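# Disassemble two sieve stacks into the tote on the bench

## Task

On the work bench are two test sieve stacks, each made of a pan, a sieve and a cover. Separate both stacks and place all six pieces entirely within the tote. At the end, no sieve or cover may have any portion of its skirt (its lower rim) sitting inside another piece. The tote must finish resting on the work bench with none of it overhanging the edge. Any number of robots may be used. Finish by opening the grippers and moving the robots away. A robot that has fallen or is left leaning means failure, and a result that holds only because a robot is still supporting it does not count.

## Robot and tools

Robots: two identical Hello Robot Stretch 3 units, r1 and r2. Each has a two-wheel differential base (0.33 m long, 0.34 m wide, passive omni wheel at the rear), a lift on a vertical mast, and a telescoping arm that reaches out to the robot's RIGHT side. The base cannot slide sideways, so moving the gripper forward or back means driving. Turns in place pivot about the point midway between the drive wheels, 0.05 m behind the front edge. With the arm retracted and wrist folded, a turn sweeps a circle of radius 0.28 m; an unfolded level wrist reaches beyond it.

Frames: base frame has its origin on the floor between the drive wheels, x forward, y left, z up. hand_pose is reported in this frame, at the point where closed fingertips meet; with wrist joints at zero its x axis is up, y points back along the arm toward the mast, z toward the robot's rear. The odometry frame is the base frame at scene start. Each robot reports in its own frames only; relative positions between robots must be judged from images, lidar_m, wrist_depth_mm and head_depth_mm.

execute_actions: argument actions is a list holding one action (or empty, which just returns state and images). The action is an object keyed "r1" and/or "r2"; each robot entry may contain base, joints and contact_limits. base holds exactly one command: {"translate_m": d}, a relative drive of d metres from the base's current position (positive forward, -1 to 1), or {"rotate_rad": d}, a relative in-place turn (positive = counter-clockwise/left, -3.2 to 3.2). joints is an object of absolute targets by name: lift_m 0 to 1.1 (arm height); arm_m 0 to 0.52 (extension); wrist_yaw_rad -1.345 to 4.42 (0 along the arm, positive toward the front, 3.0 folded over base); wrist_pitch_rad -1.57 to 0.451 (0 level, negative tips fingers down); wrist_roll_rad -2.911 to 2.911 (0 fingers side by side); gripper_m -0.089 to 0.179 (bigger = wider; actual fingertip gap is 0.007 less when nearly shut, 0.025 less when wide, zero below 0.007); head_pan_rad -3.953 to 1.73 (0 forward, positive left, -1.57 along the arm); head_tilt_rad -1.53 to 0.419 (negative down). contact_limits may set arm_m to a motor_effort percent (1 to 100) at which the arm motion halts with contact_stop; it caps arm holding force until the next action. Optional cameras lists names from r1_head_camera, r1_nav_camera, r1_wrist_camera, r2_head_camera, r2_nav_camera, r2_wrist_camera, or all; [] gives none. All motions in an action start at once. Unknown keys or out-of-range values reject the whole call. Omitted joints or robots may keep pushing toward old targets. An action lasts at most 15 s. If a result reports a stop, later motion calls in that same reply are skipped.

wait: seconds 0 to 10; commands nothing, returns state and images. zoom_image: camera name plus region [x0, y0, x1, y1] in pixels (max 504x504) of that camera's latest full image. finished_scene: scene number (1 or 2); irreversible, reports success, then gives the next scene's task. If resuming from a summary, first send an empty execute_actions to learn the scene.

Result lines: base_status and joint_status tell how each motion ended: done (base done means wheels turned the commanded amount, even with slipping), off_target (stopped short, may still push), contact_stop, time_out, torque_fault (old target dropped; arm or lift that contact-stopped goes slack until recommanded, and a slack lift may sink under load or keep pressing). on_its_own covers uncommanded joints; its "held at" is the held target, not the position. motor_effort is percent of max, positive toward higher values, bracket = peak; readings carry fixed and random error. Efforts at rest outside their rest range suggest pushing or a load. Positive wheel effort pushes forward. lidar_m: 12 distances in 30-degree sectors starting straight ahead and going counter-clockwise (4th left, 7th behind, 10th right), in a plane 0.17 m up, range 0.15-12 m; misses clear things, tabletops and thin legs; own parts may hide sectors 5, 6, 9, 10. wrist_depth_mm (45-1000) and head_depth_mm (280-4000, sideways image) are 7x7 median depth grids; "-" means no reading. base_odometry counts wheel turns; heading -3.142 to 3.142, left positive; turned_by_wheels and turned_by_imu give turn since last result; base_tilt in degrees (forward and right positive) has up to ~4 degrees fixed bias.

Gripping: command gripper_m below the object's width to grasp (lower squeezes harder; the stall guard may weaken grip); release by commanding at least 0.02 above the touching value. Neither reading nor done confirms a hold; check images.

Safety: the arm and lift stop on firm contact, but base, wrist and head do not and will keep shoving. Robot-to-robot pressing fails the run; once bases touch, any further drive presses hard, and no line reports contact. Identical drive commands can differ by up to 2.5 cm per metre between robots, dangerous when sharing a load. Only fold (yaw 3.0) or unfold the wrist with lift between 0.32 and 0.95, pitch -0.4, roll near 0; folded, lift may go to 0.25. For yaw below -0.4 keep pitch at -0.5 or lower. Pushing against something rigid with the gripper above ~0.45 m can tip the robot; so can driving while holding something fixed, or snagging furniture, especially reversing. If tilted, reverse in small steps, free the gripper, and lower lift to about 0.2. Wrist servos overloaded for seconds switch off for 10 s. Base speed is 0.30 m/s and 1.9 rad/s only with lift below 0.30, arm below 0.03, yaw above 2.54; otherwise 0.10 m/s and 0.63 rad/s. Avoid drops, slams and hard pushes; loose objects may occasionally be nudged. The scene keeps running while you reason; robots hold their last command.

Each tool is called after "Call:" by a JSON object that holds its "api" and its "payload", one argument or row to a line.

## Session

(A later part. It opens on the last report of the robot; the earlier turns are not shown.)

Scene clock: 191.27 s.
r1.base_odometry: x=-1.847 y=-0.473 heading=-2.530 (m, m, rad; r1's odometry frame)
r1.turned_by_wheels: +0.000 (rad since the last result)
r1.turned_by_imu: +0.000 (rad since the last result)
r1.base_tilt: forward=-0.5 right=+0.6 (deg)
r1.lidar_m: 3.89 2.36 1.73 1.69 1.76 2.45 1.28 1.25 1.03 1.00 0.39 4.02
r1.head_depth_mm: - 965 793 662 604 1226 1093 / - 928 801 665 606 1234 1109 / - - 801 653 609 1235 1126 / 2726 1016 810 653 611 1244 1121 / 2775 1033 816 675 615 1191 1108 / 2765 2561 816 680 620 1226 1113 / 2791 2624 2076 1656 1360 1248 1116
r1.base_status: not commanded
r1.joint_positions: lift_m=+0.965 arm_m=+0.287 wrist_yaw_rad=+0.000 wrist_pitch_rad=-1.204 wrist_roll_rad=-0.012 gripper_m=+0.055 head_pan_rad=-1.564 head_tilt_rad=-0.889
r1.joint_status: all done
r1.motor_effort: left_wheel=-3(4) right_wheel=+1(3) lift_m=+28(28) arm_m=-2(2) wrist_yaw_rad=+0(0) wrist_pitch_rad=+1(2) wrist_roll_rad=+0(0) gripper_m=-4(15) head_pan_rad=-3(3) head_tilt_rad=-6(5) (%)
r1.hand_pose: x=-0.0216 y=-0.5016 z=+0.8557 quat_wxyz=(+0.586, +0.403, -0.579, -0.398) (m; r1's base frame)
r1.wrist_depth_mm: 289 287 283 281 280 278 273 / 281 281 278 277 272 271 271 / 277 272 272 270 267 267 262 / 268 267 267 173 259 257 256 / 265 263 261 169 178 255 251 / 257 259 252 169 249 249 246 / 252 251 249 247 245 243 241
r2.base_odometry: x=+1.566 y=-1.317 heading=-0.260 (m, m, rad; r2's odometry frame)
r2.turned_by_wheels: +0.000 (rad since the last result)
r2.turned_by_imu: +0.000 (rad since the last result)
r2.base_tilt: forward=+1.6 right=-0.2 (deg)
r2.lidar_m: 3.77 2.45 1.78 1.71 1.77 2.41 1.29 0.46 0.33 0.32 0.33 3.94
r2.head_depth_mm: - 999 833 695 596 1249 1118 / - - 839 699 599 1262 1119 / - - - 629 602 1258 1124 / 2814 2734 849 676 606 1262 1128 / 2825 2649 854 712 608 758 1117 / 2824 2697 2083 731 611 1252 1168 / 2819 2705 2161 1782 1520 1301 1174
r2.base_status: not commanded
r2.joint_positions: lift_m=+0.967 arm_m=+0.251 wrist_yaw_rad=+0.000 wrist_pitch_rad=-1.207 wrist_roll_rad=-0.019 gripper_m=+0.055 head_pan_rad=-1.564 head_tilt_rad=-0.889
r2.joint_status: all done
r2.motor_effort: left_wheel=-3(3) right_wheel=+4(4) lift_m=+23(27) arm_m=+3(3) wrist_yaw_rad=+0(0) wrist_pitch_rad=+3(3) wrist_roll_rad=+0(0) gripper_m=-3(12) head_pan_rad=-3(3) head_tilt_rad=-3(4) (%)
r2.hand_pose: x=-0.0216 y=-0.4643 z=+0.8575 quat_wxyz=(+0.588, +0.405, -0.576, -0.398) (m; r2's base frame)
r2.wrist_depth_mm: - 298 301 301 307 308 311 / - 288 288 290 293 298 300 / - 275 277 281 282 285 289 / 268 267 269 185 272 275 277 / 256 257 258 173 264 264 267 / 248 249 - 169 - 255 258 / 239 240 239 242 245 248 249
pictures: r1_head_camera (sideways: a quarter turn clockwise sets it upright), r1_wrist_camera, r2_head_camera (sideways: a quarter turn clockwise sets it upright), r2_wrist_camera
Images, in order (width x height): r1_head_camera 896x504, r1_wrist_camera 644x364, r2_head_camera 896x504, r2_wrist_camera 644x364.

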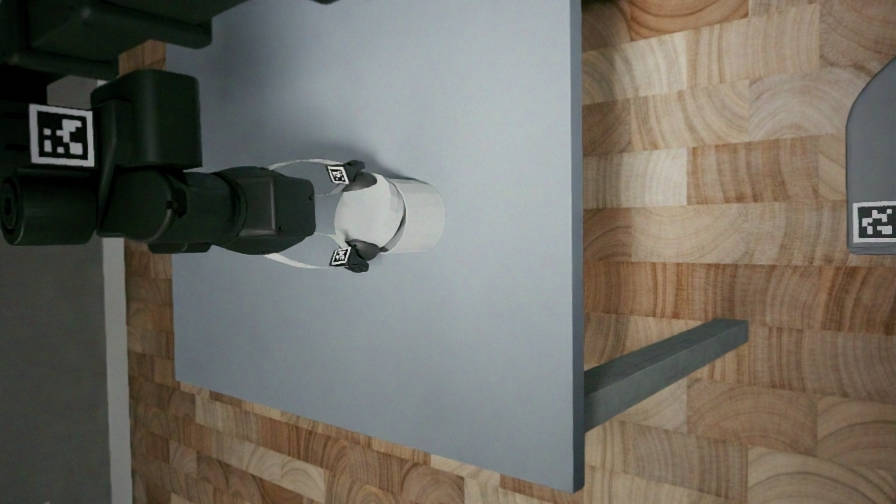

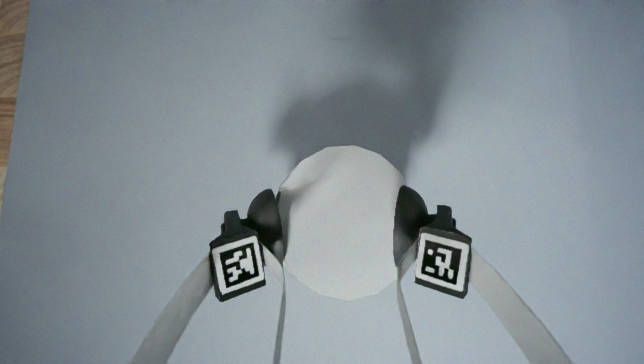

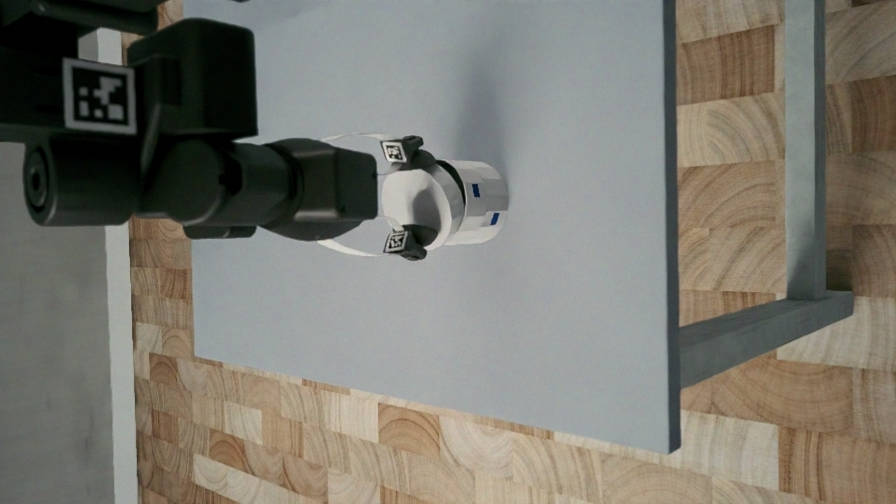

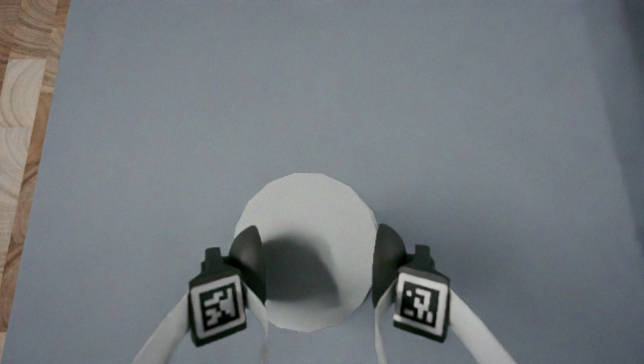

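Covers came up partway, then slipped but are now loosened.

Call:
{"api": "zoom_image", "payload": {
  "camera": "r2_head_camera",
  "region": [360,120,540,280]
}}

Call:
{"api": "zoom_image", "payload": {
  "camera": "r1_head_camera",
  "region": [300,140,470,290]
}}

Region (360, 120, 540, 280) of r2_head_camera's 896x504 image, scaled by 2.800, with more detail than that image has.

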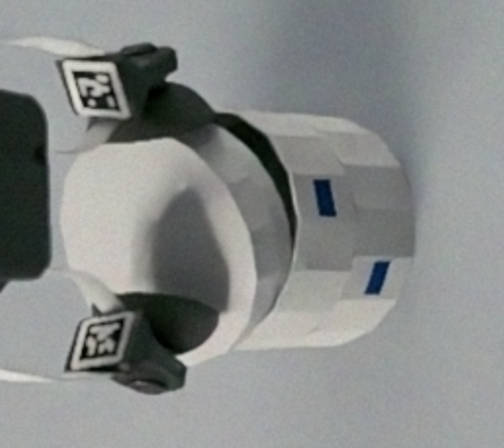

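Region (300, 140, 470, 290) of r1_head_camera's 896x504 image, scaled by 2.965, with more detail than that image has; it fills the top 445 rows of this view, and the rest is white.

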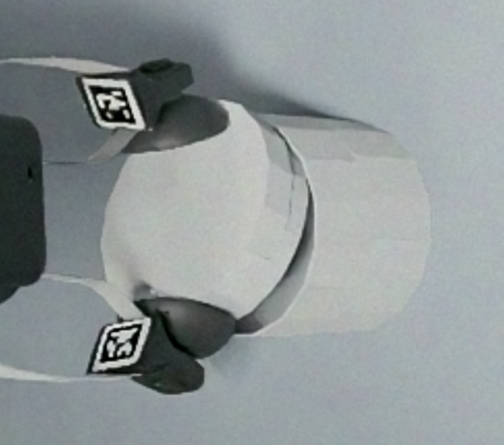

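Call:
{"api": "execute_actions", "payload": {
  "actions": [
    {"r1":{"joints":{"gripper_m":0.125}},"r2":{"joints":{"gripper_m":0.125}}}
  ],
  "cameras": []
}}

Call:
{"api": "execute_actions", "payload": {
  "actions": [
    {"r1":{"joints":{"lift_m":0.94}},"r2":{"joints":{"lift_m":0.94}}}
  ],
  "cameras": ["r1_head_camera","r1_wrist_camera","r2_head_camera","r2_wrist_camera"]
}}

Call:
{"api": "zoom_image", "payload": {
  "camera": "r2_head_camera",
  "region": [360,100,560,300]
}}

Call:
{"api": "zoom_image", "payload": {
  "camera": "r1_head_camera",
  "region": [300,120,480,300]
}}

Scene clock: 204.73 s.
r1.base_odometry: x=-1.847 y=-0.473 heading=-2.530 (m, m, rad; r1's odometry frame)
r1.turned_by_wheels: +0.000 (rad since the last result)
r1.turned_by_imu: +0.001 (rad since the last result)
r1.base_tilt: forward=-0.4 right=+0.7 (deg)
r1.lidar_m: 3.88 2.36 1.73 1.69 1.76 2.45 1.27 1.26 1.03 1.00 0.39 4.03
r1.head_depth_mm: - 967 794 662 603 1230 1091 / - 935 799 665 606 1225 1110 / - - 785 653 608 1236 1126 / 2781 1023 783 656 611 1238 1121 / 2777 1028 812 675 615 1189 1104 / 2818 2597 820 680 619 1236 1111 / 2781 2612 2046 1660 1351 1262 1111
r1.base_status: not commanded
r1.joint_positions: lift_m=+0.965 arm_m=+0.287 wrist_yaw_rad=+0.000 wrist_pitch_rad=-1.204 wrist_roll_rad=-0.012 gripper_m=+0.125 head_pan_rad=-1.564 head_tilt_rad=-0.889
r1.joint_status: all done
r1.motor_effort: left_wheel=-3(3) right_wheel=+2(2) lift_m=+28(28) arm_m=-2(2) wrist_yaw_rad=-1(0) wrist_pitch_rad=+1(1) wrist_roll_rad=+0(0) gripper_m=+1(97) head_pan_rad=-3(3) head_tilt_rad=-6(5) (%)
r1.hand_pose: x=-0.0216 y=-0.5016 z=+0.8557 quat_wxyz=(+0.586, +0.403, -0.579, -0.398) (m; r1's base frame)
r1.wrist_depth_mm: 289 285 284 281 281 276 274 / 281 282 277 275 275 271 268 / 277 273 271 269 268 264 261 / 268 268 265 190 258 259 258 / 265 262 258 184 252 - 252 / 257 257 252 184 249 246 246 / 253 250 250 248 244 243 242
r2.base_odometry: x=+1.566 y=-1.317 heading=-0.260 (m, m, rad; r2's odometry frame)
r2.turned_by_wheels: +0.000 (rad since the last result)
r2.turned_by_imu: +0.001 (rad since the last result)
r2.base_tilt: forward=+1.5 right=-0.2 (deg)
r2.lidar_m: 3.77 2.44 1.78 1.71 1.77 2.42 1.29 0.46 0.33 0.32 0.33 3.94
r2.head_depth_mm: - 1000 831 697 598 1252 1113 / - - 840 684 598 1258 1124 / - - - 636 604 1257 1124 / 2834 2724 850 661 606 1262 1127 / 2822 2653 856 710 608 757 1114 / 2833 2678 2067 733 612 1250 1170 / 2830 2700 2130 1776 1521 1304 1175
r2.base_status: not commanded
r2.joint_positions: lift_m=+0.967 arm_m=+0.251 wrist_yaw_rad=+0.000 wrist_pitch_rad=-1.207 wrist_roll_rad=-0.019 gripper_m=+0.125 head_pan_rad=-1.564 head_tilt_rad=-0.889
r2.joint_status: all done
r2.motor_effort: left_wheel=-3(3) right_wheel=+4(5) lift_m=+24(23) arm_m=+3(3) wrist_yaw_rad=+0(1) wrist_pitch_rad=+3(3) wrist_roll_rad=+0(1) gripper_m=+0(96) head_pan_rad=-2(3) head_tilt_rad=-4(4) (%)
r2.hand_pose: x=-0.0216 y=-0.4643 z=+0.8575 quat_wxyz=(+0.588, +0.405, -0.576, -0.398) (m; r2's base frame)
r2.wrist_depth_mm: - 297 302 303 305 310 312 / - 287 289 291 295 299 299 / - 277 276 282 284 285 287 / 269 264 268 267 273 273 277 / 257 256 256 189 261 267 267 / 248 - 247 183 253 258 257 / 240 237 241 241 246 245 251
pictures: none
No camera images: the call's "cameras" was empty. Leave "cameras" out to get every camera's image.

Scene clock: 205.77 s.
r1.base_odometry: x=-1.847 y=-0.473 heading=-2.530 (m, m, rad; r1's odometry frame)
r1.turned_by_wheels: +0.000 (rad since the last result)
r1.turned_by_imu: +0.000 (rad since the last result)
r1.base_tilt: forward=-0.6 right=+0.6 (deg)
r1.lidar_m: 3.88 2.36 1.73 1.69 1.76 2.45 1.28 1.25 1.03 1.00 0.39 4.01
r1.head_depth_mm: 2622 - 789 661 604 1232 1096 / - - 800 665 607 1239 1109 / 2686 - 782 651 607 1234 1131 / 2682 1057 788 655 613 1244 1118 / 2746 1028 818 676 615 1181 1108 / 2741 2608 823 679 618 1229 1112 / 2756 2634 2043 1655 1364 1263 1111
r1.base_status: not commanded
r1.joint_positions: lift_m=+0.940 arm_m=+0.287 wrist_yaw_rad=+0.000 wrist_pitch_rad=-1.204 wrist_roll_rad=-0.012 gripper_m=+0.125 head_pan_rad=-1.564 head_tilt_rad=-0.889
r1.joint_status: all done
r1.motor_effort: left_wheel=-3(3) right_wheel=+1(2) lift_m=+22(25) arm_m=-1(1) wrist_yaw_rad=+0(0) wrist_pitch_rad=+1(1) wrist_roll_rad=+0(0) gripper_m=+1(0) head_pan_rad=-3(3) head_tilt_rad=-5(6) (%)
r1.hand_pose: x=-0.0216 y=-0.5016 z=+0.8311 quat_wxyz=(+0.586, +0.403, -0.579, -0.398) (m; r1's base frame)
r1.wrist_depth_mm: 263 259 260 256 253 250 248 / 256 253 252 247 245 245 242 / 250 246 246 244 241 241 237 / 243 242 241 164 233 235 232 / 237 236 236 160 161 - 225 / 235 233 230 158 224 224 223 / 227 226 223 224 222 222 218
r2.base_odometry: x=+1.566 y=-1.317 heading=-0.260 (m, m, rad; r2's odometry frame)
r2.turned_by_wheels: +0.000 (rad since the last result)
r2.turned_by_imu: +0.000 (rad since the last result)
r2.base_tilt: forward=+1.6 right=-0.1 (deg)
r2.lidar_m: 3.78 2.45 1.78 1.71 1.77 2.41 1.29 0.46 0.33 0.32 0.33 3.91
r2.head_depth_mm: 2734 - 814 695 598 1245 1117 / - - 817 691 599 1254 1123 / 2797 - - 634 603 1256 1119 / 2848 1064 850 661 605 1264 1127 / 2831 2678 853 710 608 758 1110 / 2816 2686 2069 730 610 1254 1173 / 2833 2762 2155 1784 1518 1301 1174
r2.base_status: not commanded
r2.joint_positions: lift_m=+0.940 arm_m=+0.251 wrist_yaw_rad=+0.000 wrist_pitch_rad=-1.207 wrist_roll_rad=-0.019 gripper_m=+0.125 head_pan_rad=-1.564 head_tilt_rad=-0.889
r2.joint_status: all done
r2.motor_effort: left_wheel=-4(4) right_wheel=+4(4) lift_m=+17(23) arm_m=+4(3) wrist_yaw_rad=-1(1) wrist_pitch_rad=+2(2) wrist_roll_rad=+0(0) gripper_m=+0(0) head_pan_rad=-3(3) head_tilt_rad=-3(3) (%)
r2.hand_pose: x=-0.0216 y=-0.4644 z=+0.8309 quat_wxyz=(+0.588, +0.405, -0.576, -0.398) (m; r2's base frame)
r2.wrist_depth_mm: 271 269 270 273 275 278 280 / 257 258 260 262 263 268 270 / 250 249 250 250 254 257 259 / 238 240 241 170 246 248 250 / 230 230 230 164 234 238 240 / 222 - 221 158 226 232 232 / 216 214 217 217 223 220 225
pictures: r1_head_camera (sideways: a quarter turn clockwise sets it upright), r1_wrist_camera, r2_head_camera (sideways: a quarter turn clockwise sets it upright), r2_wrist_camera
Images, in order (width x height): r1_head_camera 896x504, r1_wrist_camera 644x364, r2_head_camera 896x504, r2_wrist_camera 644x364.

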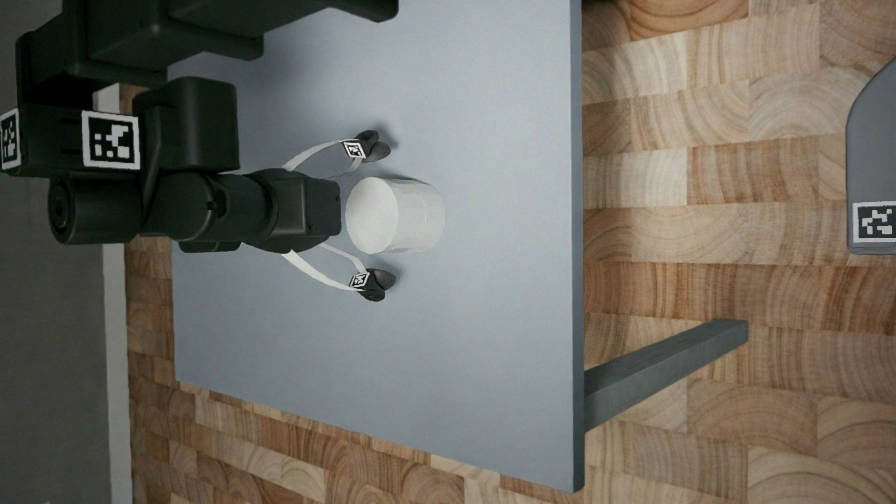

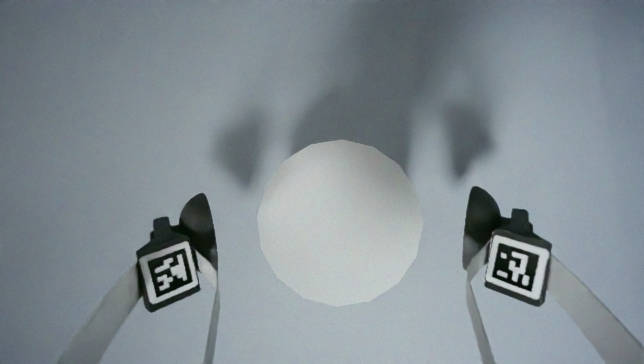

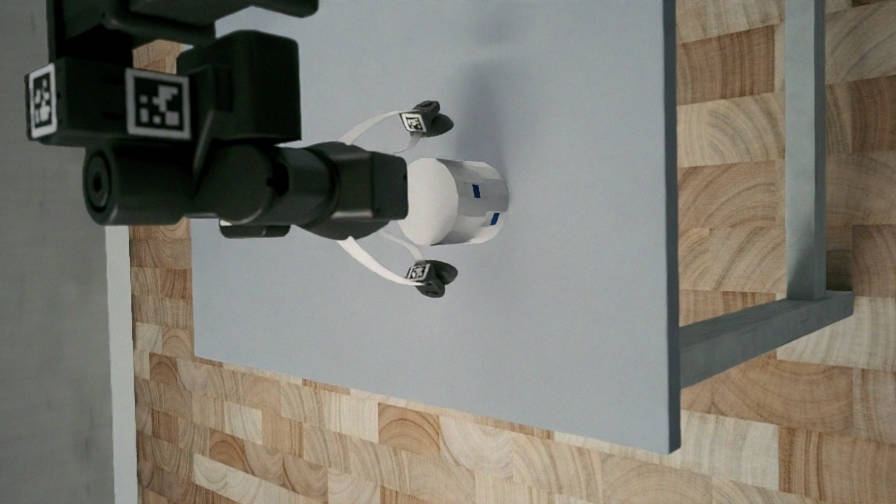

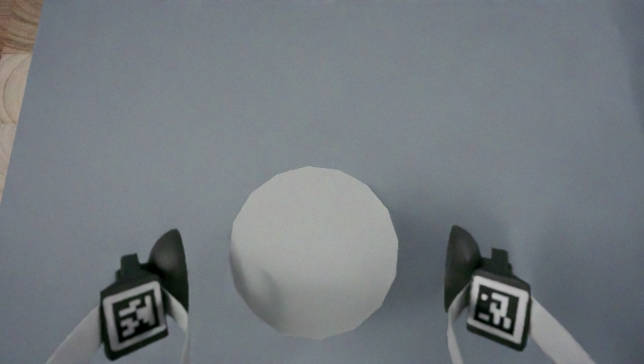

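Region (360, 100, 560, 300) of r2_head_camera's 896x504 image, scaled by 2.520, with more detail than that image has.

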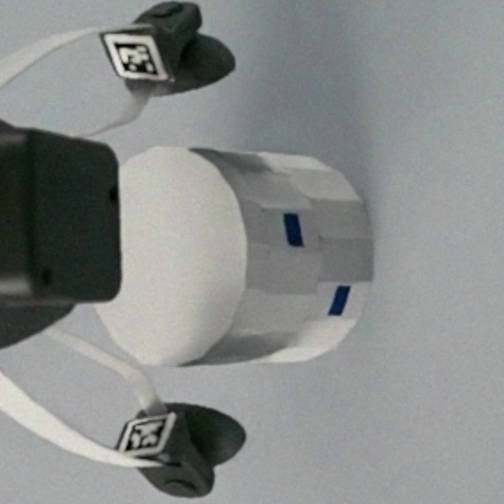

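Region (300, 120, 480, 300) of r1_head_camera's 896x504 image, scaled by 2.800, with more detail than that image has.

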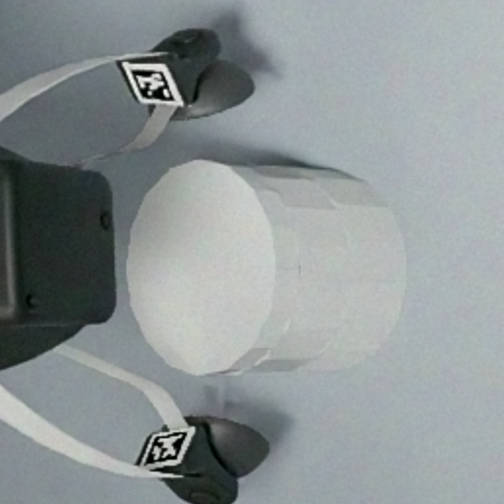

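Call:
{"api": "execute_actions", "payload": {
  "actions": [
    {"r1":{"joints":{"lift_m":0.929,"arm_m":0.291,"gripper_m":0.1}},"r2":{"joints":{"lift_m":0.93,"arm_m":0.255,"gripper_m":0.1}}}
  ],
  "cameras": []
}}

Call:
{"api": "execute_actions", "payload": {
  "actions": [
    {"r1":{"joints":{"gripper_m":0.05}},"r2":{"joints":{"gripper_m":0.05}}}
  ],
  "cameras": ["r1_wrist_camera","r2_wrist_camera"]
}}

Call:
{"api": "execute_actions", "payload": {
  "actions": [
    {"r1":{"joints":{"lift_m":0.96}},"r2":{"joints":{"lift_m":0.96}}}
  ],
  "cameras": ["r1_head_camera","r1_wrist_camera","r2_head_camera","r2_wrist_camera"]
}}

Scene clock: 217.37 s.
r1.base_odometry: x=-1.847 y=-0.473 heading=-2.530 (m, m, rad; r1's odometry frame)
r1.turned_by_wheels: +0.000 (rad since the last result)
r1.turned_by_imu: +0.001 (rad since the last result)
r1.base_tilt: forward=-0.6 right=+0.5 (deg)
r1.lidar_m: 3.88 2.36 1.74 1.69 1.76 2.44 1.27 1.25 1.03 1.00 0.39 4.01
r1.head_depth_mm: 2661 - 774 659 604 1227 1088 / 2601 - 800 663 607 1231 1112 / 2655 - 783 652 608 1238 1124 / 2700 1044 785 654 613 1248 1114 / 2780 1024 815 675 615 1180 1105 / 2756 2582 820 679 618 1230 1113 / 2785 2611 2049 1659 1360 1259 1110
r1.base_status: not commanded
r1.joint_positions: lift_m=+0.929 arm_m=+0.291 wrist_yaw_rad=+0.000 wrist_pitch_rad=-1.204 wrist_roll_rad=-0.012 gripper_m=+0.100 head_pan_rad=-1.564 head_tilt_rad=-0.889
r1.joint_status: all done
r1.motor_effort: left_wheel=-3(3) right_wheel=+1(2) lift_m=+22(17) arm_m=+3(4) wrist_yaw_rad=+0(1) wrist_pitch_rad=+1(1) wrist_roll_rad=+0(0) gripper_m=+1(90) head_pan_rad=-3(3) head_tilt_rad=-5(5) (%)
r1.hand_pose: x=-0.0216 y=-0.5051 z=+0.8201 quat_wxyz=(+0.586, +0.403, -0.579, -0.398) (m; r1's base frame)
r1.wrist_depth_mm: 250 246 244 243 239 239 237 / 245 242 240 237 235 234 232 / 237 235 235 231 229 228 227 / 231 230 227 153 188 224 222 / 228 225 151 150 148 219 217 / 222 223 218 147 147 212 212 / 217 215 213 213 211 210 208
r2.base_odometry: x=+1.566 y=-1.317 heading=-0.260 (m, m, rad; r2's odometry frame)
r2.turned_by_wheels: +0.000 (rad since the last result)
r2.turned_by_imu: +0.001 (rad since the last result)
r2.base_tilt: forward=+1.6 right=-0.3 (deg)
r2.lidar_m: 3.77 2.45 1.78 1.72 1.77 2.42 1.29 0.46 0.33 0.32 0.33 3.91
r2.head_depth_mm: 2782 - 811 695 598 1250 1118 / 2722 - 806 697 601 1255 1117 / 2775 - - 629 604 1257 1123 / 2818 1062 848 660 605 1261 1130 / 2830 2655 855 710 609 758 1116 / 2816 2691 2073 732 611 1255 1170 / 2842 2704 2155 1776 1511 1299 1178
r2.base_status: not commanded
r2.joint_positions: lift_m=+0.930 arm_m=+0.255 wrist_yaw_rad=+0.000 wrist_pitch_rad=-1.206 wrist_roll_rad=-0.019 gripper_m=+0.100 head_pan_rad=-1.564 head_tilt_rad=-0.889
r2.joint_status: all done
r2.motor_effort: left_wheel=-4(3) right_wheel=+4(4) lift_m=+17(17) arm_m=+3(3) wrist_yaw_rad=+0(0) wrist_pitch_rad=+2(3) wrist_roll_rad=+0(0) gripper_m=+0(90) head_pan_rad=-3(3) head_tilt_rad=-3(3) (%)
r2.hand_pose: x=-0.0216 y=-0.4684 z=+0.8209 quat_wxyz=(+0.588, +0.405, -0.576, -0.398) (m; r2's base frame)
r2.wrist_depth_mm: 257 256 258 263 264 265 269 / 246 248 250 253 253 257 259 / 236 239 241 242 244 246 249 / 228 228 231 160 234 236 239 / 220 221 155 154 225 228 230 / 212 214 148 148 151 221 221 / 206 206 208 145 210 211 215
pictures: none
No camera images: the call's "cameras" was empty. Leave "cameras" out to get every camera's image.

Scene clock: 218.37 s.
r1.base_odometry: x=-1.847 y=-0.473 heading=-2.530 (m, m, rad; r1's odometry frame)
r1.turned_by_wheels: +0.000 (rad since the last result)
r1.turned_by_imu: +0.000 (rad since the last result)
r1.base_tilt: forward=-0.4 right=+0.6 (deg)
r1.lidar_m: 3.88 2.36 1.73 1.69 1.76 2.45 1.27 1.25 1.03 1.00 0.40 4.02
r1.head_depth_mm: 2671 - 773 660 602 1239 1089 / 2610 - 800 665 605 1235 1111 / 2667 - 779 651 609 1237 1125 / 2701 1043 787 654 613 1249 1123 / 2793 1026 816 675 617 1188 1104 / 2760 2605 820 680 619 1222 1108 / 2796 2612 2048 1645 1361 1254 1117
r1.base_status: not commanded
r1.joint_positions: lift_m=+0.929 arm_m=+0.291 wrist_yaw_rad=+0.000 wrist_pitch_rad=-1.204 wrist_roll_rad=-0.012 gripper_m=+0.051 head_pan_rad=-1.564 head_tilt_rad=-0.889
r1.joint_status: all done
r1.motor_effort: left_wheel=-3(3) right_wheel=+2(2) lift_m=+22(22) arm_m=+3(3) wrist_yaw_rad=-1(0) wrist_pitch_rad=+1(1) wrist_roll_rad=+0(0) gripper_m=-19(100) head_pan_rad=-3(2) head_tilt_rad=-6(5) (%)
r1.hand_pose: x=-0.0216 y=-0.5051 z=+0.8200 quat_wxyz=(+0.586, +0.403, -0.579, -0.398) (m; r1's base frame)
r1.wrist_depth_mm: 248 247 245 243 240 239 240 / 242 242 238 238 236 233 231 / 238 236 234 230 230 228 226 / 232 231 229 152 188 223 221 / 227 225 149 148 148 218 217 / 223 222 217 145 146 213 212 / 217 215 214 212 211 208 206
r2.base_odometry: x=+1.566 y=-1.317 heading=-0.260 (m, m, rad; r2's odometry frame)
r2.turned_by_wheels: +0.000 (rad since the last result)
r2.turned_by_imu: +0.000 (rad since the last result)
r2.base_tilt: forward=+1.7 right=-0.2 (deg)
r2.lidar_m: 3.77 2.45 1.78 1.71 1.78 2.42 1.29 0.46 0.33 0.32 0.33 3.94
r2.head_depth_mm: 2750 - 810 698 597 1250 1115 / 2722 - 814 700 600 1256 1124 / 2786 - - 628 602 1259 1124 / 2828 1065 852 661 606 1263 1126 / 2843 2661 855 711 608 758 1115 / 2839 2656 2073 732 611 1248 1170 / 2837 2735 2136 1780 1514 1304 1175
r2.base_status: not commanded
r2.joint_positions: lift_m=+0.930 arm_m=+0.255 wrist_yaw_rad=+0.000 wrist_pitch_rad=-1.206 wrist_roll_rad=-0.019 gripper_m=+0.051 head_pan_rad=-1.564 head_tilt_rad=-0.889
r2.joint_status: all done
r2.motor_effort: left_wheel=-3(3) right_wheel=+3(4) lift_m=+16(17) arm_m=+3(3) wrist_yaw_rad=+0(0) wrist_pitch_rad=+3(2) wrist_roll_rad=+0(0) gripper_m=-18(100) head_pan_rad=-3(3) head_tilt_rad=-3(3) (%)
r2.hand_pose: x=-0.0216 y=-0.4684 z=+0.8209 quat_wxyz=(+0.588, +0.405, -0.576, -0.398) (m; r2's base frame)
r2.wrist_depth_mm: 255 258 259 261 264 266 268 / 246 247 250 251 254 256 259 / 235 238 240 242 244 246 248 / 227 228 230 159 235 237 239 / 220 222 154 153 226 228 231 / 212 214 146 148 149 221 223 / 206 206 206 144 211 213 215
pictures: r1_wrist_camera, r2_wrist_camera
Images, in order (width x height): r1_wrist_camera 644x364, r2_wrist_camera 644x364.

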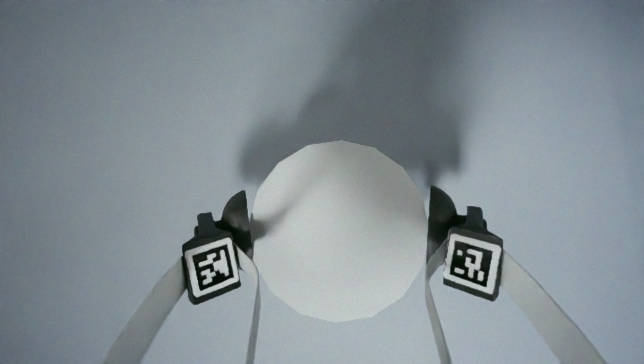

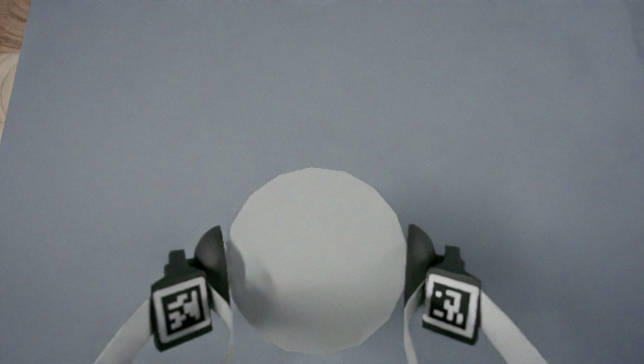

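Scene clock: 219.43 s.
r1.base_odometry: x=-1.847 y=-0.473 heading=-2.530 (m, m, rad; r1's odometry frame)
r1.turned_by_wheels: +0.000 (rad since the last result)
r1.turned_by_imu: +0.000 (rad since the last result)
r1.base_tilt: forward=-0.3 right=+0.5 (deg)
r1.lidar_m: 3.90 2.35 1.73 1.69 1.76 2.44 1.27 1.25 1.03 1.00 0.39 4.02
r1.head_depth_mm: - 950 794 662 603 1226 1098 / - 936 798 664 605 1236 1119 / - - 790 652 610 1238 1127 / 2775 1021 807 657 612 1247 1126 / 2754 1034 815 674 615 1188 1105 / 2775 2605 819 677 619 1222 1114 / 2771 2598 2082 1667 1358 1256 1112
r1.base_status: not commanded
r1.joint_positions: lift_m=+0.960 arm_m=+0.291 wrist_yaw_rad=+0.000 wrist_pitch_rad=-1.204 wrist_roll_rad=-0.012 gripper_m=+0.051 head_pan_rad=-1.564 head_tilt_rad=-0.889
r1.joint_status: all done
r1.motor_effort: left_wheel=-4(3) right_wheel=+2(2) lift_m=+29(33) arm_m=+3(3) wrist_yaw_rad=+0(1) wrist_pitch_rad=+1(1) wrist_roll_rad=+0(0) gripper_m=-18(19) head_pan_rad=-3(3) head_tilt_rad=-4(5) (%)
r1.hand_pose: x=-0.0216 y=-0.5051 z=+0.8507 quat_wxyz=(+0.586, +0.403, -0.579, -0.398) (m; r1's base frame)
r1.wrist_depth_mm: 286 281 279 276 273 269 271 / 277 275 270 269 267 265 263 / 273 268 268 265 259 260 259 / 265 261 258 151 251 253 252 / 257 256 149 148 148 247 247 / 253 251 246 145 146 241 241 / 248 246 245 242 240 237 237
r2.base_odometry: x=+1.566 y=-1.317 heading=-0.260 (m, m, rad; r2's odometry frame)
r2.turned_by_wheels: +0.000 (rad since the last result)
r2.turned_by_imu: +0.000 (rad since the last result)
r2.base_tilt: forward=+1.6 right=-0.2 (deg)
r2.lidar_m: 3.77 2.44 1.79 1.71 1.77 2.42 1.29 0.46 0.33 0.32 0.33 3.93
r2.head_depth_mm: - 1002 834 698 596 1249 1117 / - - 838 698 601 1253 1122 / 2703 - - 611 603 1253 1126 / 2844 2730 850 660 605 1264 1128 / 2829 2663 855 710 609 760 1119 / 2822 2679 2069 731 610 1256 1168 / 2843 2718 2153 1775 1516 1307 1175
r2.base_status: not commanded
r2.joint_positions: lift_m=+0.960 arm_m=+0.255 wrist_yaw_rad=+0.000 wrist_pitch_rad=-1.206 wrist_roll_rad=-0.019 gripper_m=+0.051 head_pan_rad=-1.564 head_tilt_rad=-0.889
r2.joint_status: all done
r2.motor_effort: left_wheel=-3(2) right_wheel=+2(3) lift_m=+25(27) arm_m=+3(3) wrist_yaw_rad=+0(0) wrist_pitch_rad=+2(2) wrist_roll_rad=+0(0) gripper_m=-18(18) head_pan_rad=-3(3) head_tilt_rad=-3(4) (%)
r2.hand_pose: x=-0.0216 y=-0.4685 z=+0.8505 quat_wxyz=(+0.588, +0.405, -0.576, -0.398) (m; r2's base frame)
r2.wrist_depth_mm: - 290 292 295 299 301 304 / - 280 281 284 286 289 291 / 271 269 271 274 274 278 279 / 260 258 260 159 265 268 269 / 250 250 154 153 254 257 261 / 241 242 147 147 148 251 251 / 233 234 233 143 237 241 243
pictures: r1_head_camera (sideways: a quarter turn clockwise sets it upright), r1_wrist_camera, r2_head_camera (sideways: a quarter turn clockwise sets it upright), r2_wrist_camera
Images, in order (width x height): r1_head_camera 896x504, r1_wrist_camera 644x364, r2_head_camera 896x504, r2_wrist_camera 644x364.

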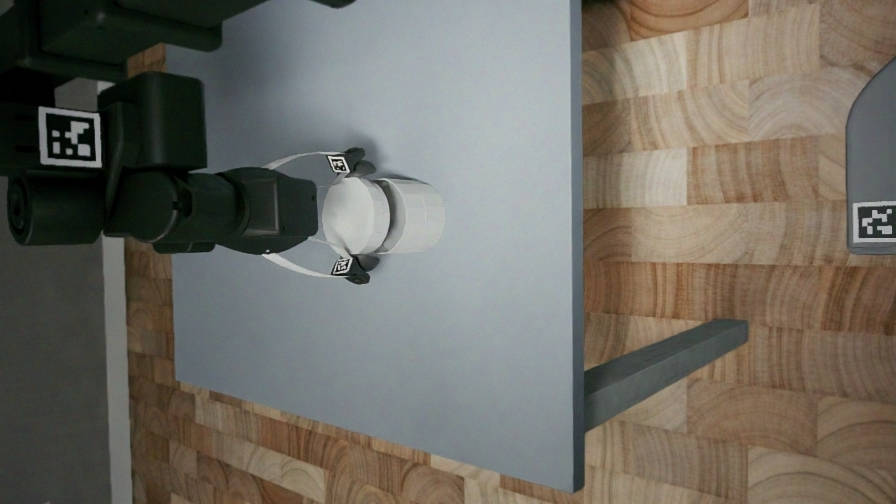

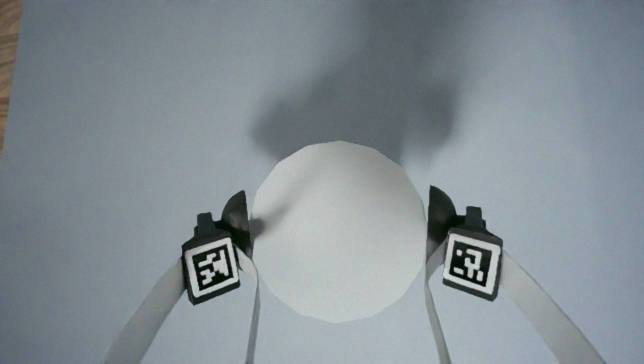

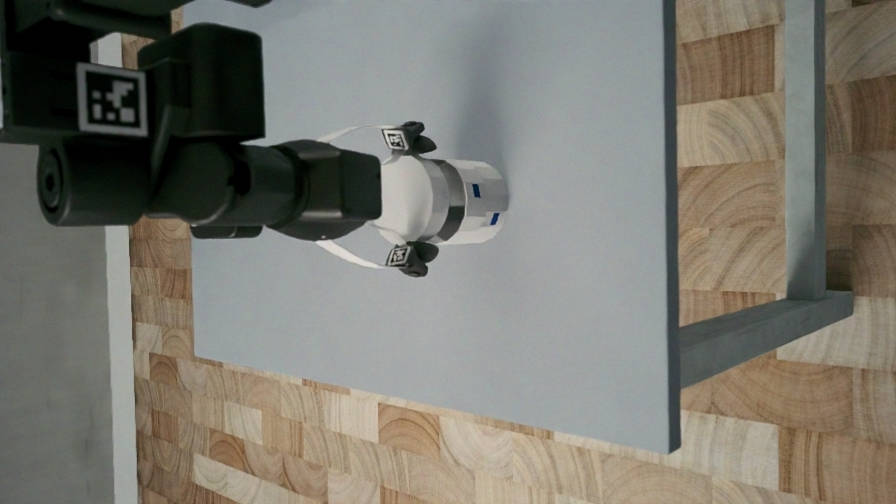

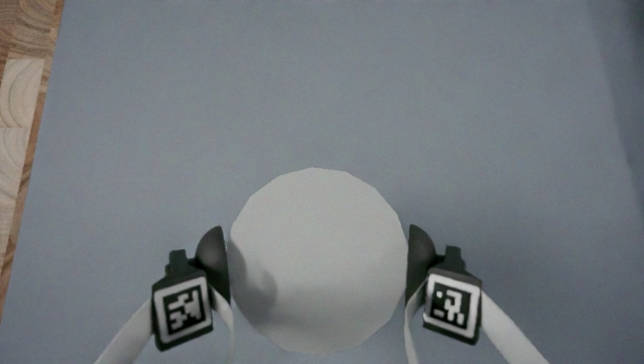

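Call:
{"api": "execute_actions", "payload": {
  "actions": [
    {"r1":{"joints":{"lift_m":1.04,"arm_m":0.2}},"r2":{"joints":{"lift_m":1.04,"arm_m":0.2}}}
  ],
  "cameras": []
}}

Call:
{"api": "execute_actions", "payload": {
  "actions": [
    {"r1":{"base":{"translate_m":-0.35},"joints":{"head_pan_rad":-1.2,"head_tilt_rad":-0.8}},"r2":{"base":{"translate_m":-0.42},"joints":{"head_pan_rad":-1.2,"head_tilt_rad":-0.8}}}
  ]
}}

Scene clock: 241.47 s.
r1.base_odometry: x=-1.847 y=-0.473 heading=-2.530 (m, m, rad; r1's odometry frame)
r1.turned_by_wheels: +0.000 (rad since the last result)
r1.turned_by_imu: +0.001 (rad since the last result)
r1.base_tilt: forward=-0.5 right=+0.5 (deg)
r1.lidar_m: 3.90 2.36 1.73 1.69 1.76 2.45 1.28 1.25 1.03 1.00 0.39 4.02
r1.head_depth_mm: - 993 793 660 603 1228 1084 / - 1003 798 664 607 1230 1109 / - - 502 651 610 1246 1124 / 2737 1037 746 655 611 1242 1120 / 2772 1023 812 675 615 1183 1108 / 2815 2638 821 680 619 1231 1115 / 2736 2630 2042 1651 1350 1262 1117
r1.base_status: not commanded
r1.joint_positions: lift_m=+1.040 arm_m=+0.200 wrist_yaw_rad=+0.000 wrist_pitch_rad=-1.204 wrist_roll_rad=-0.012 gripper_m=+0.051 head_pan_rad=-1.564 head_tilt_rad=-0.889
r1.joint_status: all done
r1.motor_effort: left_wheel=-3(3) right_wheel=+2(2) lift_m=+30(27) arm_m=-2(2) wrist_yaw_rad=+0(0) wrist_pitch_rad=+1(1) wrist_roll_rad=+0(0) gripper_m=-19(19) head_pan_rad=-3(3) head_tilt_rad=-6(6) (%)
r1.hand_pose: x=-0.0216 y=-0.4146 z=+0.9307 quat_wxyz=(+0.586, +0.403, -0.579, -0.398) (m; r1's base frame)
r1.wrist_depth_mm: - 370 367 364 361 357 355 / - 362 360 351 354 352 346 / - 353 355 315 346 342 338 / - 344 344 152 333 331 331 / - 336 149 148 148 324 324 / - 329 324 144 146 318 320 / - - - 321 317 318 314
r2.base_odometry: x=+1.566 y=-1.317 heading=-0.260 (m, m, rad; r2's odometry frame)
r2.turned_by_wheels: +0.000 (rad since the last result)
r2.turned_by_imu: +0.001 (rad since the last result)
r2.base_tilt: forward=+1.6 right=-0.2 (deg)
r2.lidar_m: 3.77 2.45 1.78 1.71 1.78 2.42 1.29 0.46 0.33 0.32 0.33 3.93
r2.head_depth_mm: - 1003 833 695 598 1251 1119 / - 1011 839 698 599 1253 1114 / - - 517 633 602 1255 1123 / 2807 1066 838 659 607 1263 1126 / 2847 2646 856 712 608 759 1115 / 2841 2673 2067 731 611 1247 1169 / 2845 2709 2156 1776 1516 1307 1179
r2.base_status: not commanded
r2.joint_positions: lift_m=+1.040 arm_m=+0.200 wrist_yaw_rad=+0.000 wrist_pitch_rad=-1.206 wrist_roll_rad=-0.019 gripper_m=+0.051 head_pan_rad=-1.564 head_tilt_rad=-0.889
r2.joint_status: all done
r2.motor_effort: left_wheel=-3(3) right_wheel=+3(3) lift_m=+24(25) arm_m=-4(3) wrist_yaw_rad=+0(0) wrist_pitch_rad=+2(2) wrist_roll_rad=+0(0) gripper_m=-18(18) head_pan_rad=-3(3) head_tilt_rad=-4(3) (%)
r2.hand_pose: x=-0.0216 y=-0.4140 z=+0.9305 quat_wxyz=(+0.588, +0.405, -0.576, -0.398) (m; r2's base frame)
r2.wrist_depth_mm: - 382 382 385 390 396 398 / - 365 367 371 376 375 381 / - 352 355 357 362 364 366 / - 338 340 159 345 352 353 / - 326 154 153 333 339 339 / - 314 147 147 148 325 329 / 968 303 305 143 313 314 317
pictures: none
No camera images: the call's "cameras" was empty. Leave "cameras" out to get every camera's image.

Scene clock: 246.60 s.
r1.base_odometry: x=-1.561 y=-0.272 heading=-2.530 (m, m, rad; r1's odometry frame)
r1.turned_by_wheels: +0.000 (rad since the last result)
r1.turned_by_imu: +0.001 (rad since the last result)
r1.base_tilt: forward=-0.5 right=+0.6 (deg)
r1.lidar_m: 4.23 2.34 1.75 1.70 1.77 2.45 4.55 0.92 1.03 0.99 1.03 0.64
r1.head_depth_mm: 2584 2828 930 488 599 1194 1108 / 2699 2922 898 702 600 1227 1110 / 2786 2979 911 727 604 1278 1120 / 2890 3086 917 726 623 1290 1120 / 2997 3104 919 715 642 1290 1128 / 3112 3119 930 731 1410 1257 1131 / 3376 3180 2319 744 922 1279 1133
r1.base_status: done
r1.joint_positions: lift_m=+1.040 arm_m=+0.200 wrist_yaw_rad=+0.000 wrist_pitch_rad=-1.204 wrist_roll_rad=-0.012 gripper_m=+0.051 head_pan_rad=-1.207 head_tilt_rad=-0.804
r1.joint_status: all done
r1.motor_effort: left_wheel=-3(9) right_wheel=+3(4) lift_m=+29(30) arm_m=-2(2) wrist_yaw_rad=+0(1) wrist_pitch_rad=+1(1) wrist_roll_rad=+0(0) gripper_m=-19(20) head_pan_rad=+3(25) head_tilt_rad=+3(13) (%)
r1.hand_pose: x=-0.0216 y=-0.4146 z=+0.9307 quat_wxyz=(+0.586, +0.403, -0.579, -0.398) (m; r1's base frame)
r1.wrist_depth_mm: 375 371 368 363 361 357 340 / 365 359 360 355 350 349 338 / 357 352 349 346 255 253 252 / 346 347 342 152 334 330 331 / 337 339 149 148 147 325 322 / 335 329 325 144 145 321 315 / 330 327 328 319 317 322 310
r2.base_odometry: x=+1.160 y=-1.209 heading=-0.260 (m, m, rad; r2's odometry frame)
r2.turned_by_wheels: +0.000 (rad since the last result)
r2.turned_by_imu: +0.002 (rad since the last result)
r2.base_tilt: forward=+1.5 right=-0.2 (deg)
r2.lidar_m: 4.18 2.44 1.78 1.71 1.77 2.41 4.49 0.46 0.34 0.32 0.33 0.46
r2.head_depth_mm: 2693 2910 949 763 636 549 1166 / 2760 2953 954 766 640 551 1187 / 2847 3049 963 770 643 574 1190 / 2972 3146 967 775 646 590 1191 / 3088 3224 973 778 647 1294 1154 / 3207 3217 983 748 651 1346 1168 / 3366 3277 2450 765 657 1354 1186
r2.base_status: done
r2.joint_positions: lift_m=+1.040 arm_m=+0.200 wrist_yaw_rad=+0.000 wrist_pitch_rad=-1.206 wrist_roll_rad=-0.019 gripper_m=+0.051 head_pan_rad=-1.207 head_tilt_rad=-0.804
r2.joint_status: all done
r2.motor_effort: left_wheel=-3(8) right_wheel=+3(3) lift_m=+25(23) arm_m=-4(4) wrist_yaw_rad=+0(0) wrist_pitch_rad=+2(2) wrist_roll_rad=+0(0) gripper_m=-18(18) head_pan_rad=+2(19) head_tilt_rad=+2(9) (%)
r2.hand_pose: x=-0.0216 y=-0.4140 z=+0.9305 quat_wxyz=(+0.588, +0.405, -0.576, -0.398) (m; r2's base frame)
r2.wrist_depth_mm: 376 380 382 383 388 388 319 / 360 365 369 364 373 373 308 / 348 355 357 355 361 359 309 / 335 335 341 159 346 347 272 / 325 324 154 153 250 337 338 / 315 318 146 147 148 326 326 / 302 303 304 143 312 316 317
pictures: r1_head_camera (sideways: a quarter turn clockwise sets it upright), r1_nav_camera (sideways: a quarter turn counterclockwise sets it upright), r1_wrist_camera, r2_head_camera (sideways: a quarter turn clockwise sets it upright), r2_nav_camera (sideways: a quarter turn counterclockwise sets it upright), r2_wrist_camera
Images, in order (width x height): r1_head_camera 896x504, r1_nav_camera 672x504, r1_wrist_camera 644x364, r2_head_camera 896x504, r2_nav_camera 672x504, r2_wrist_camera 644x364.

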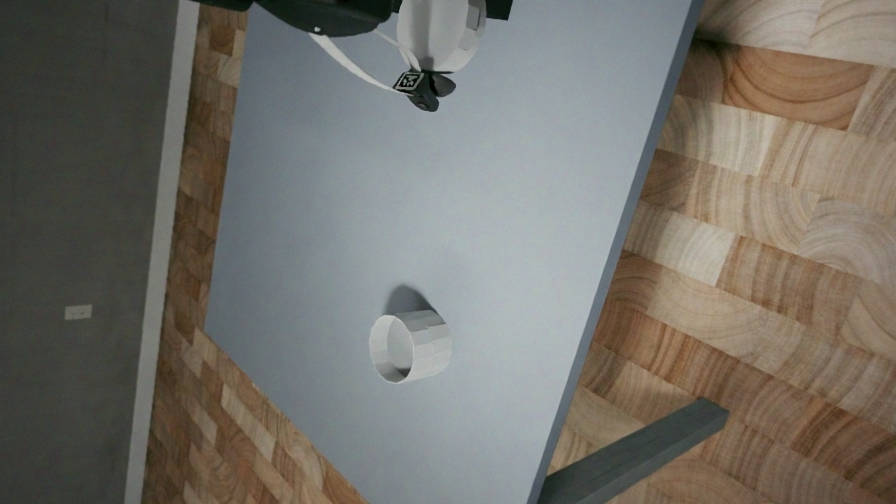

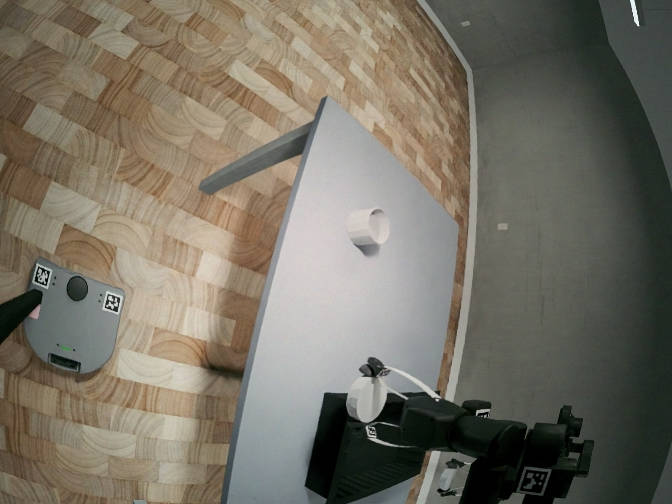

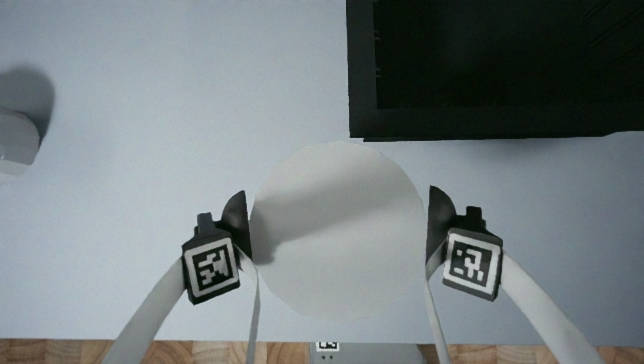

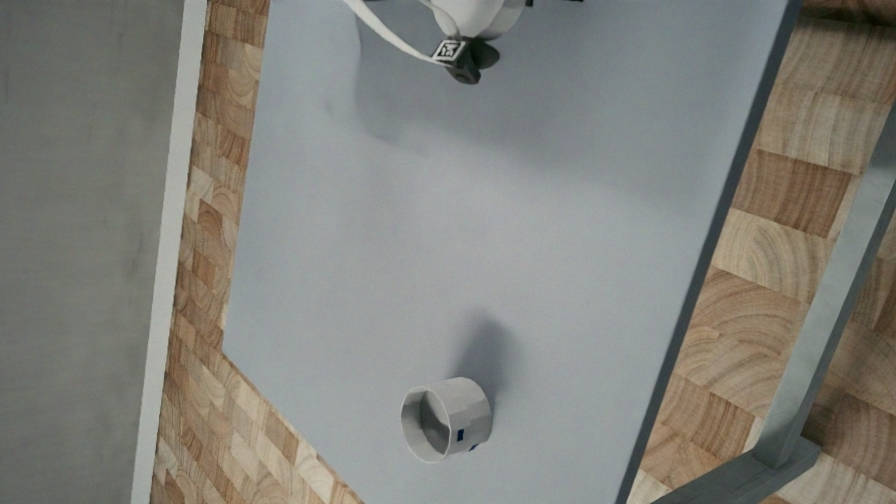

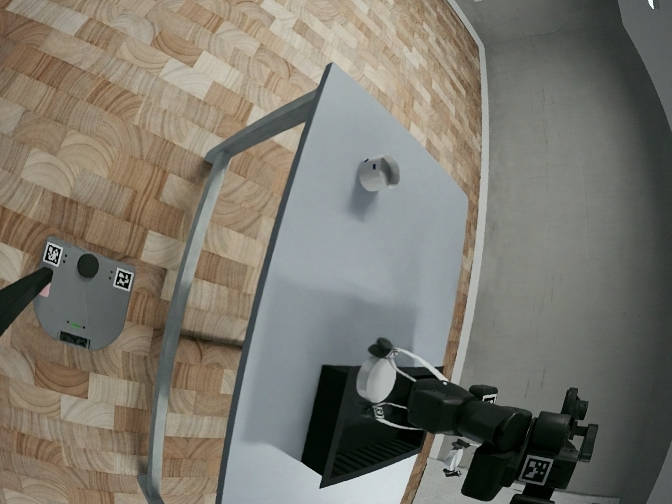

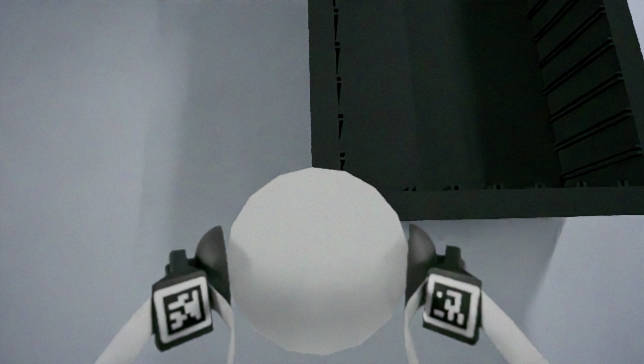

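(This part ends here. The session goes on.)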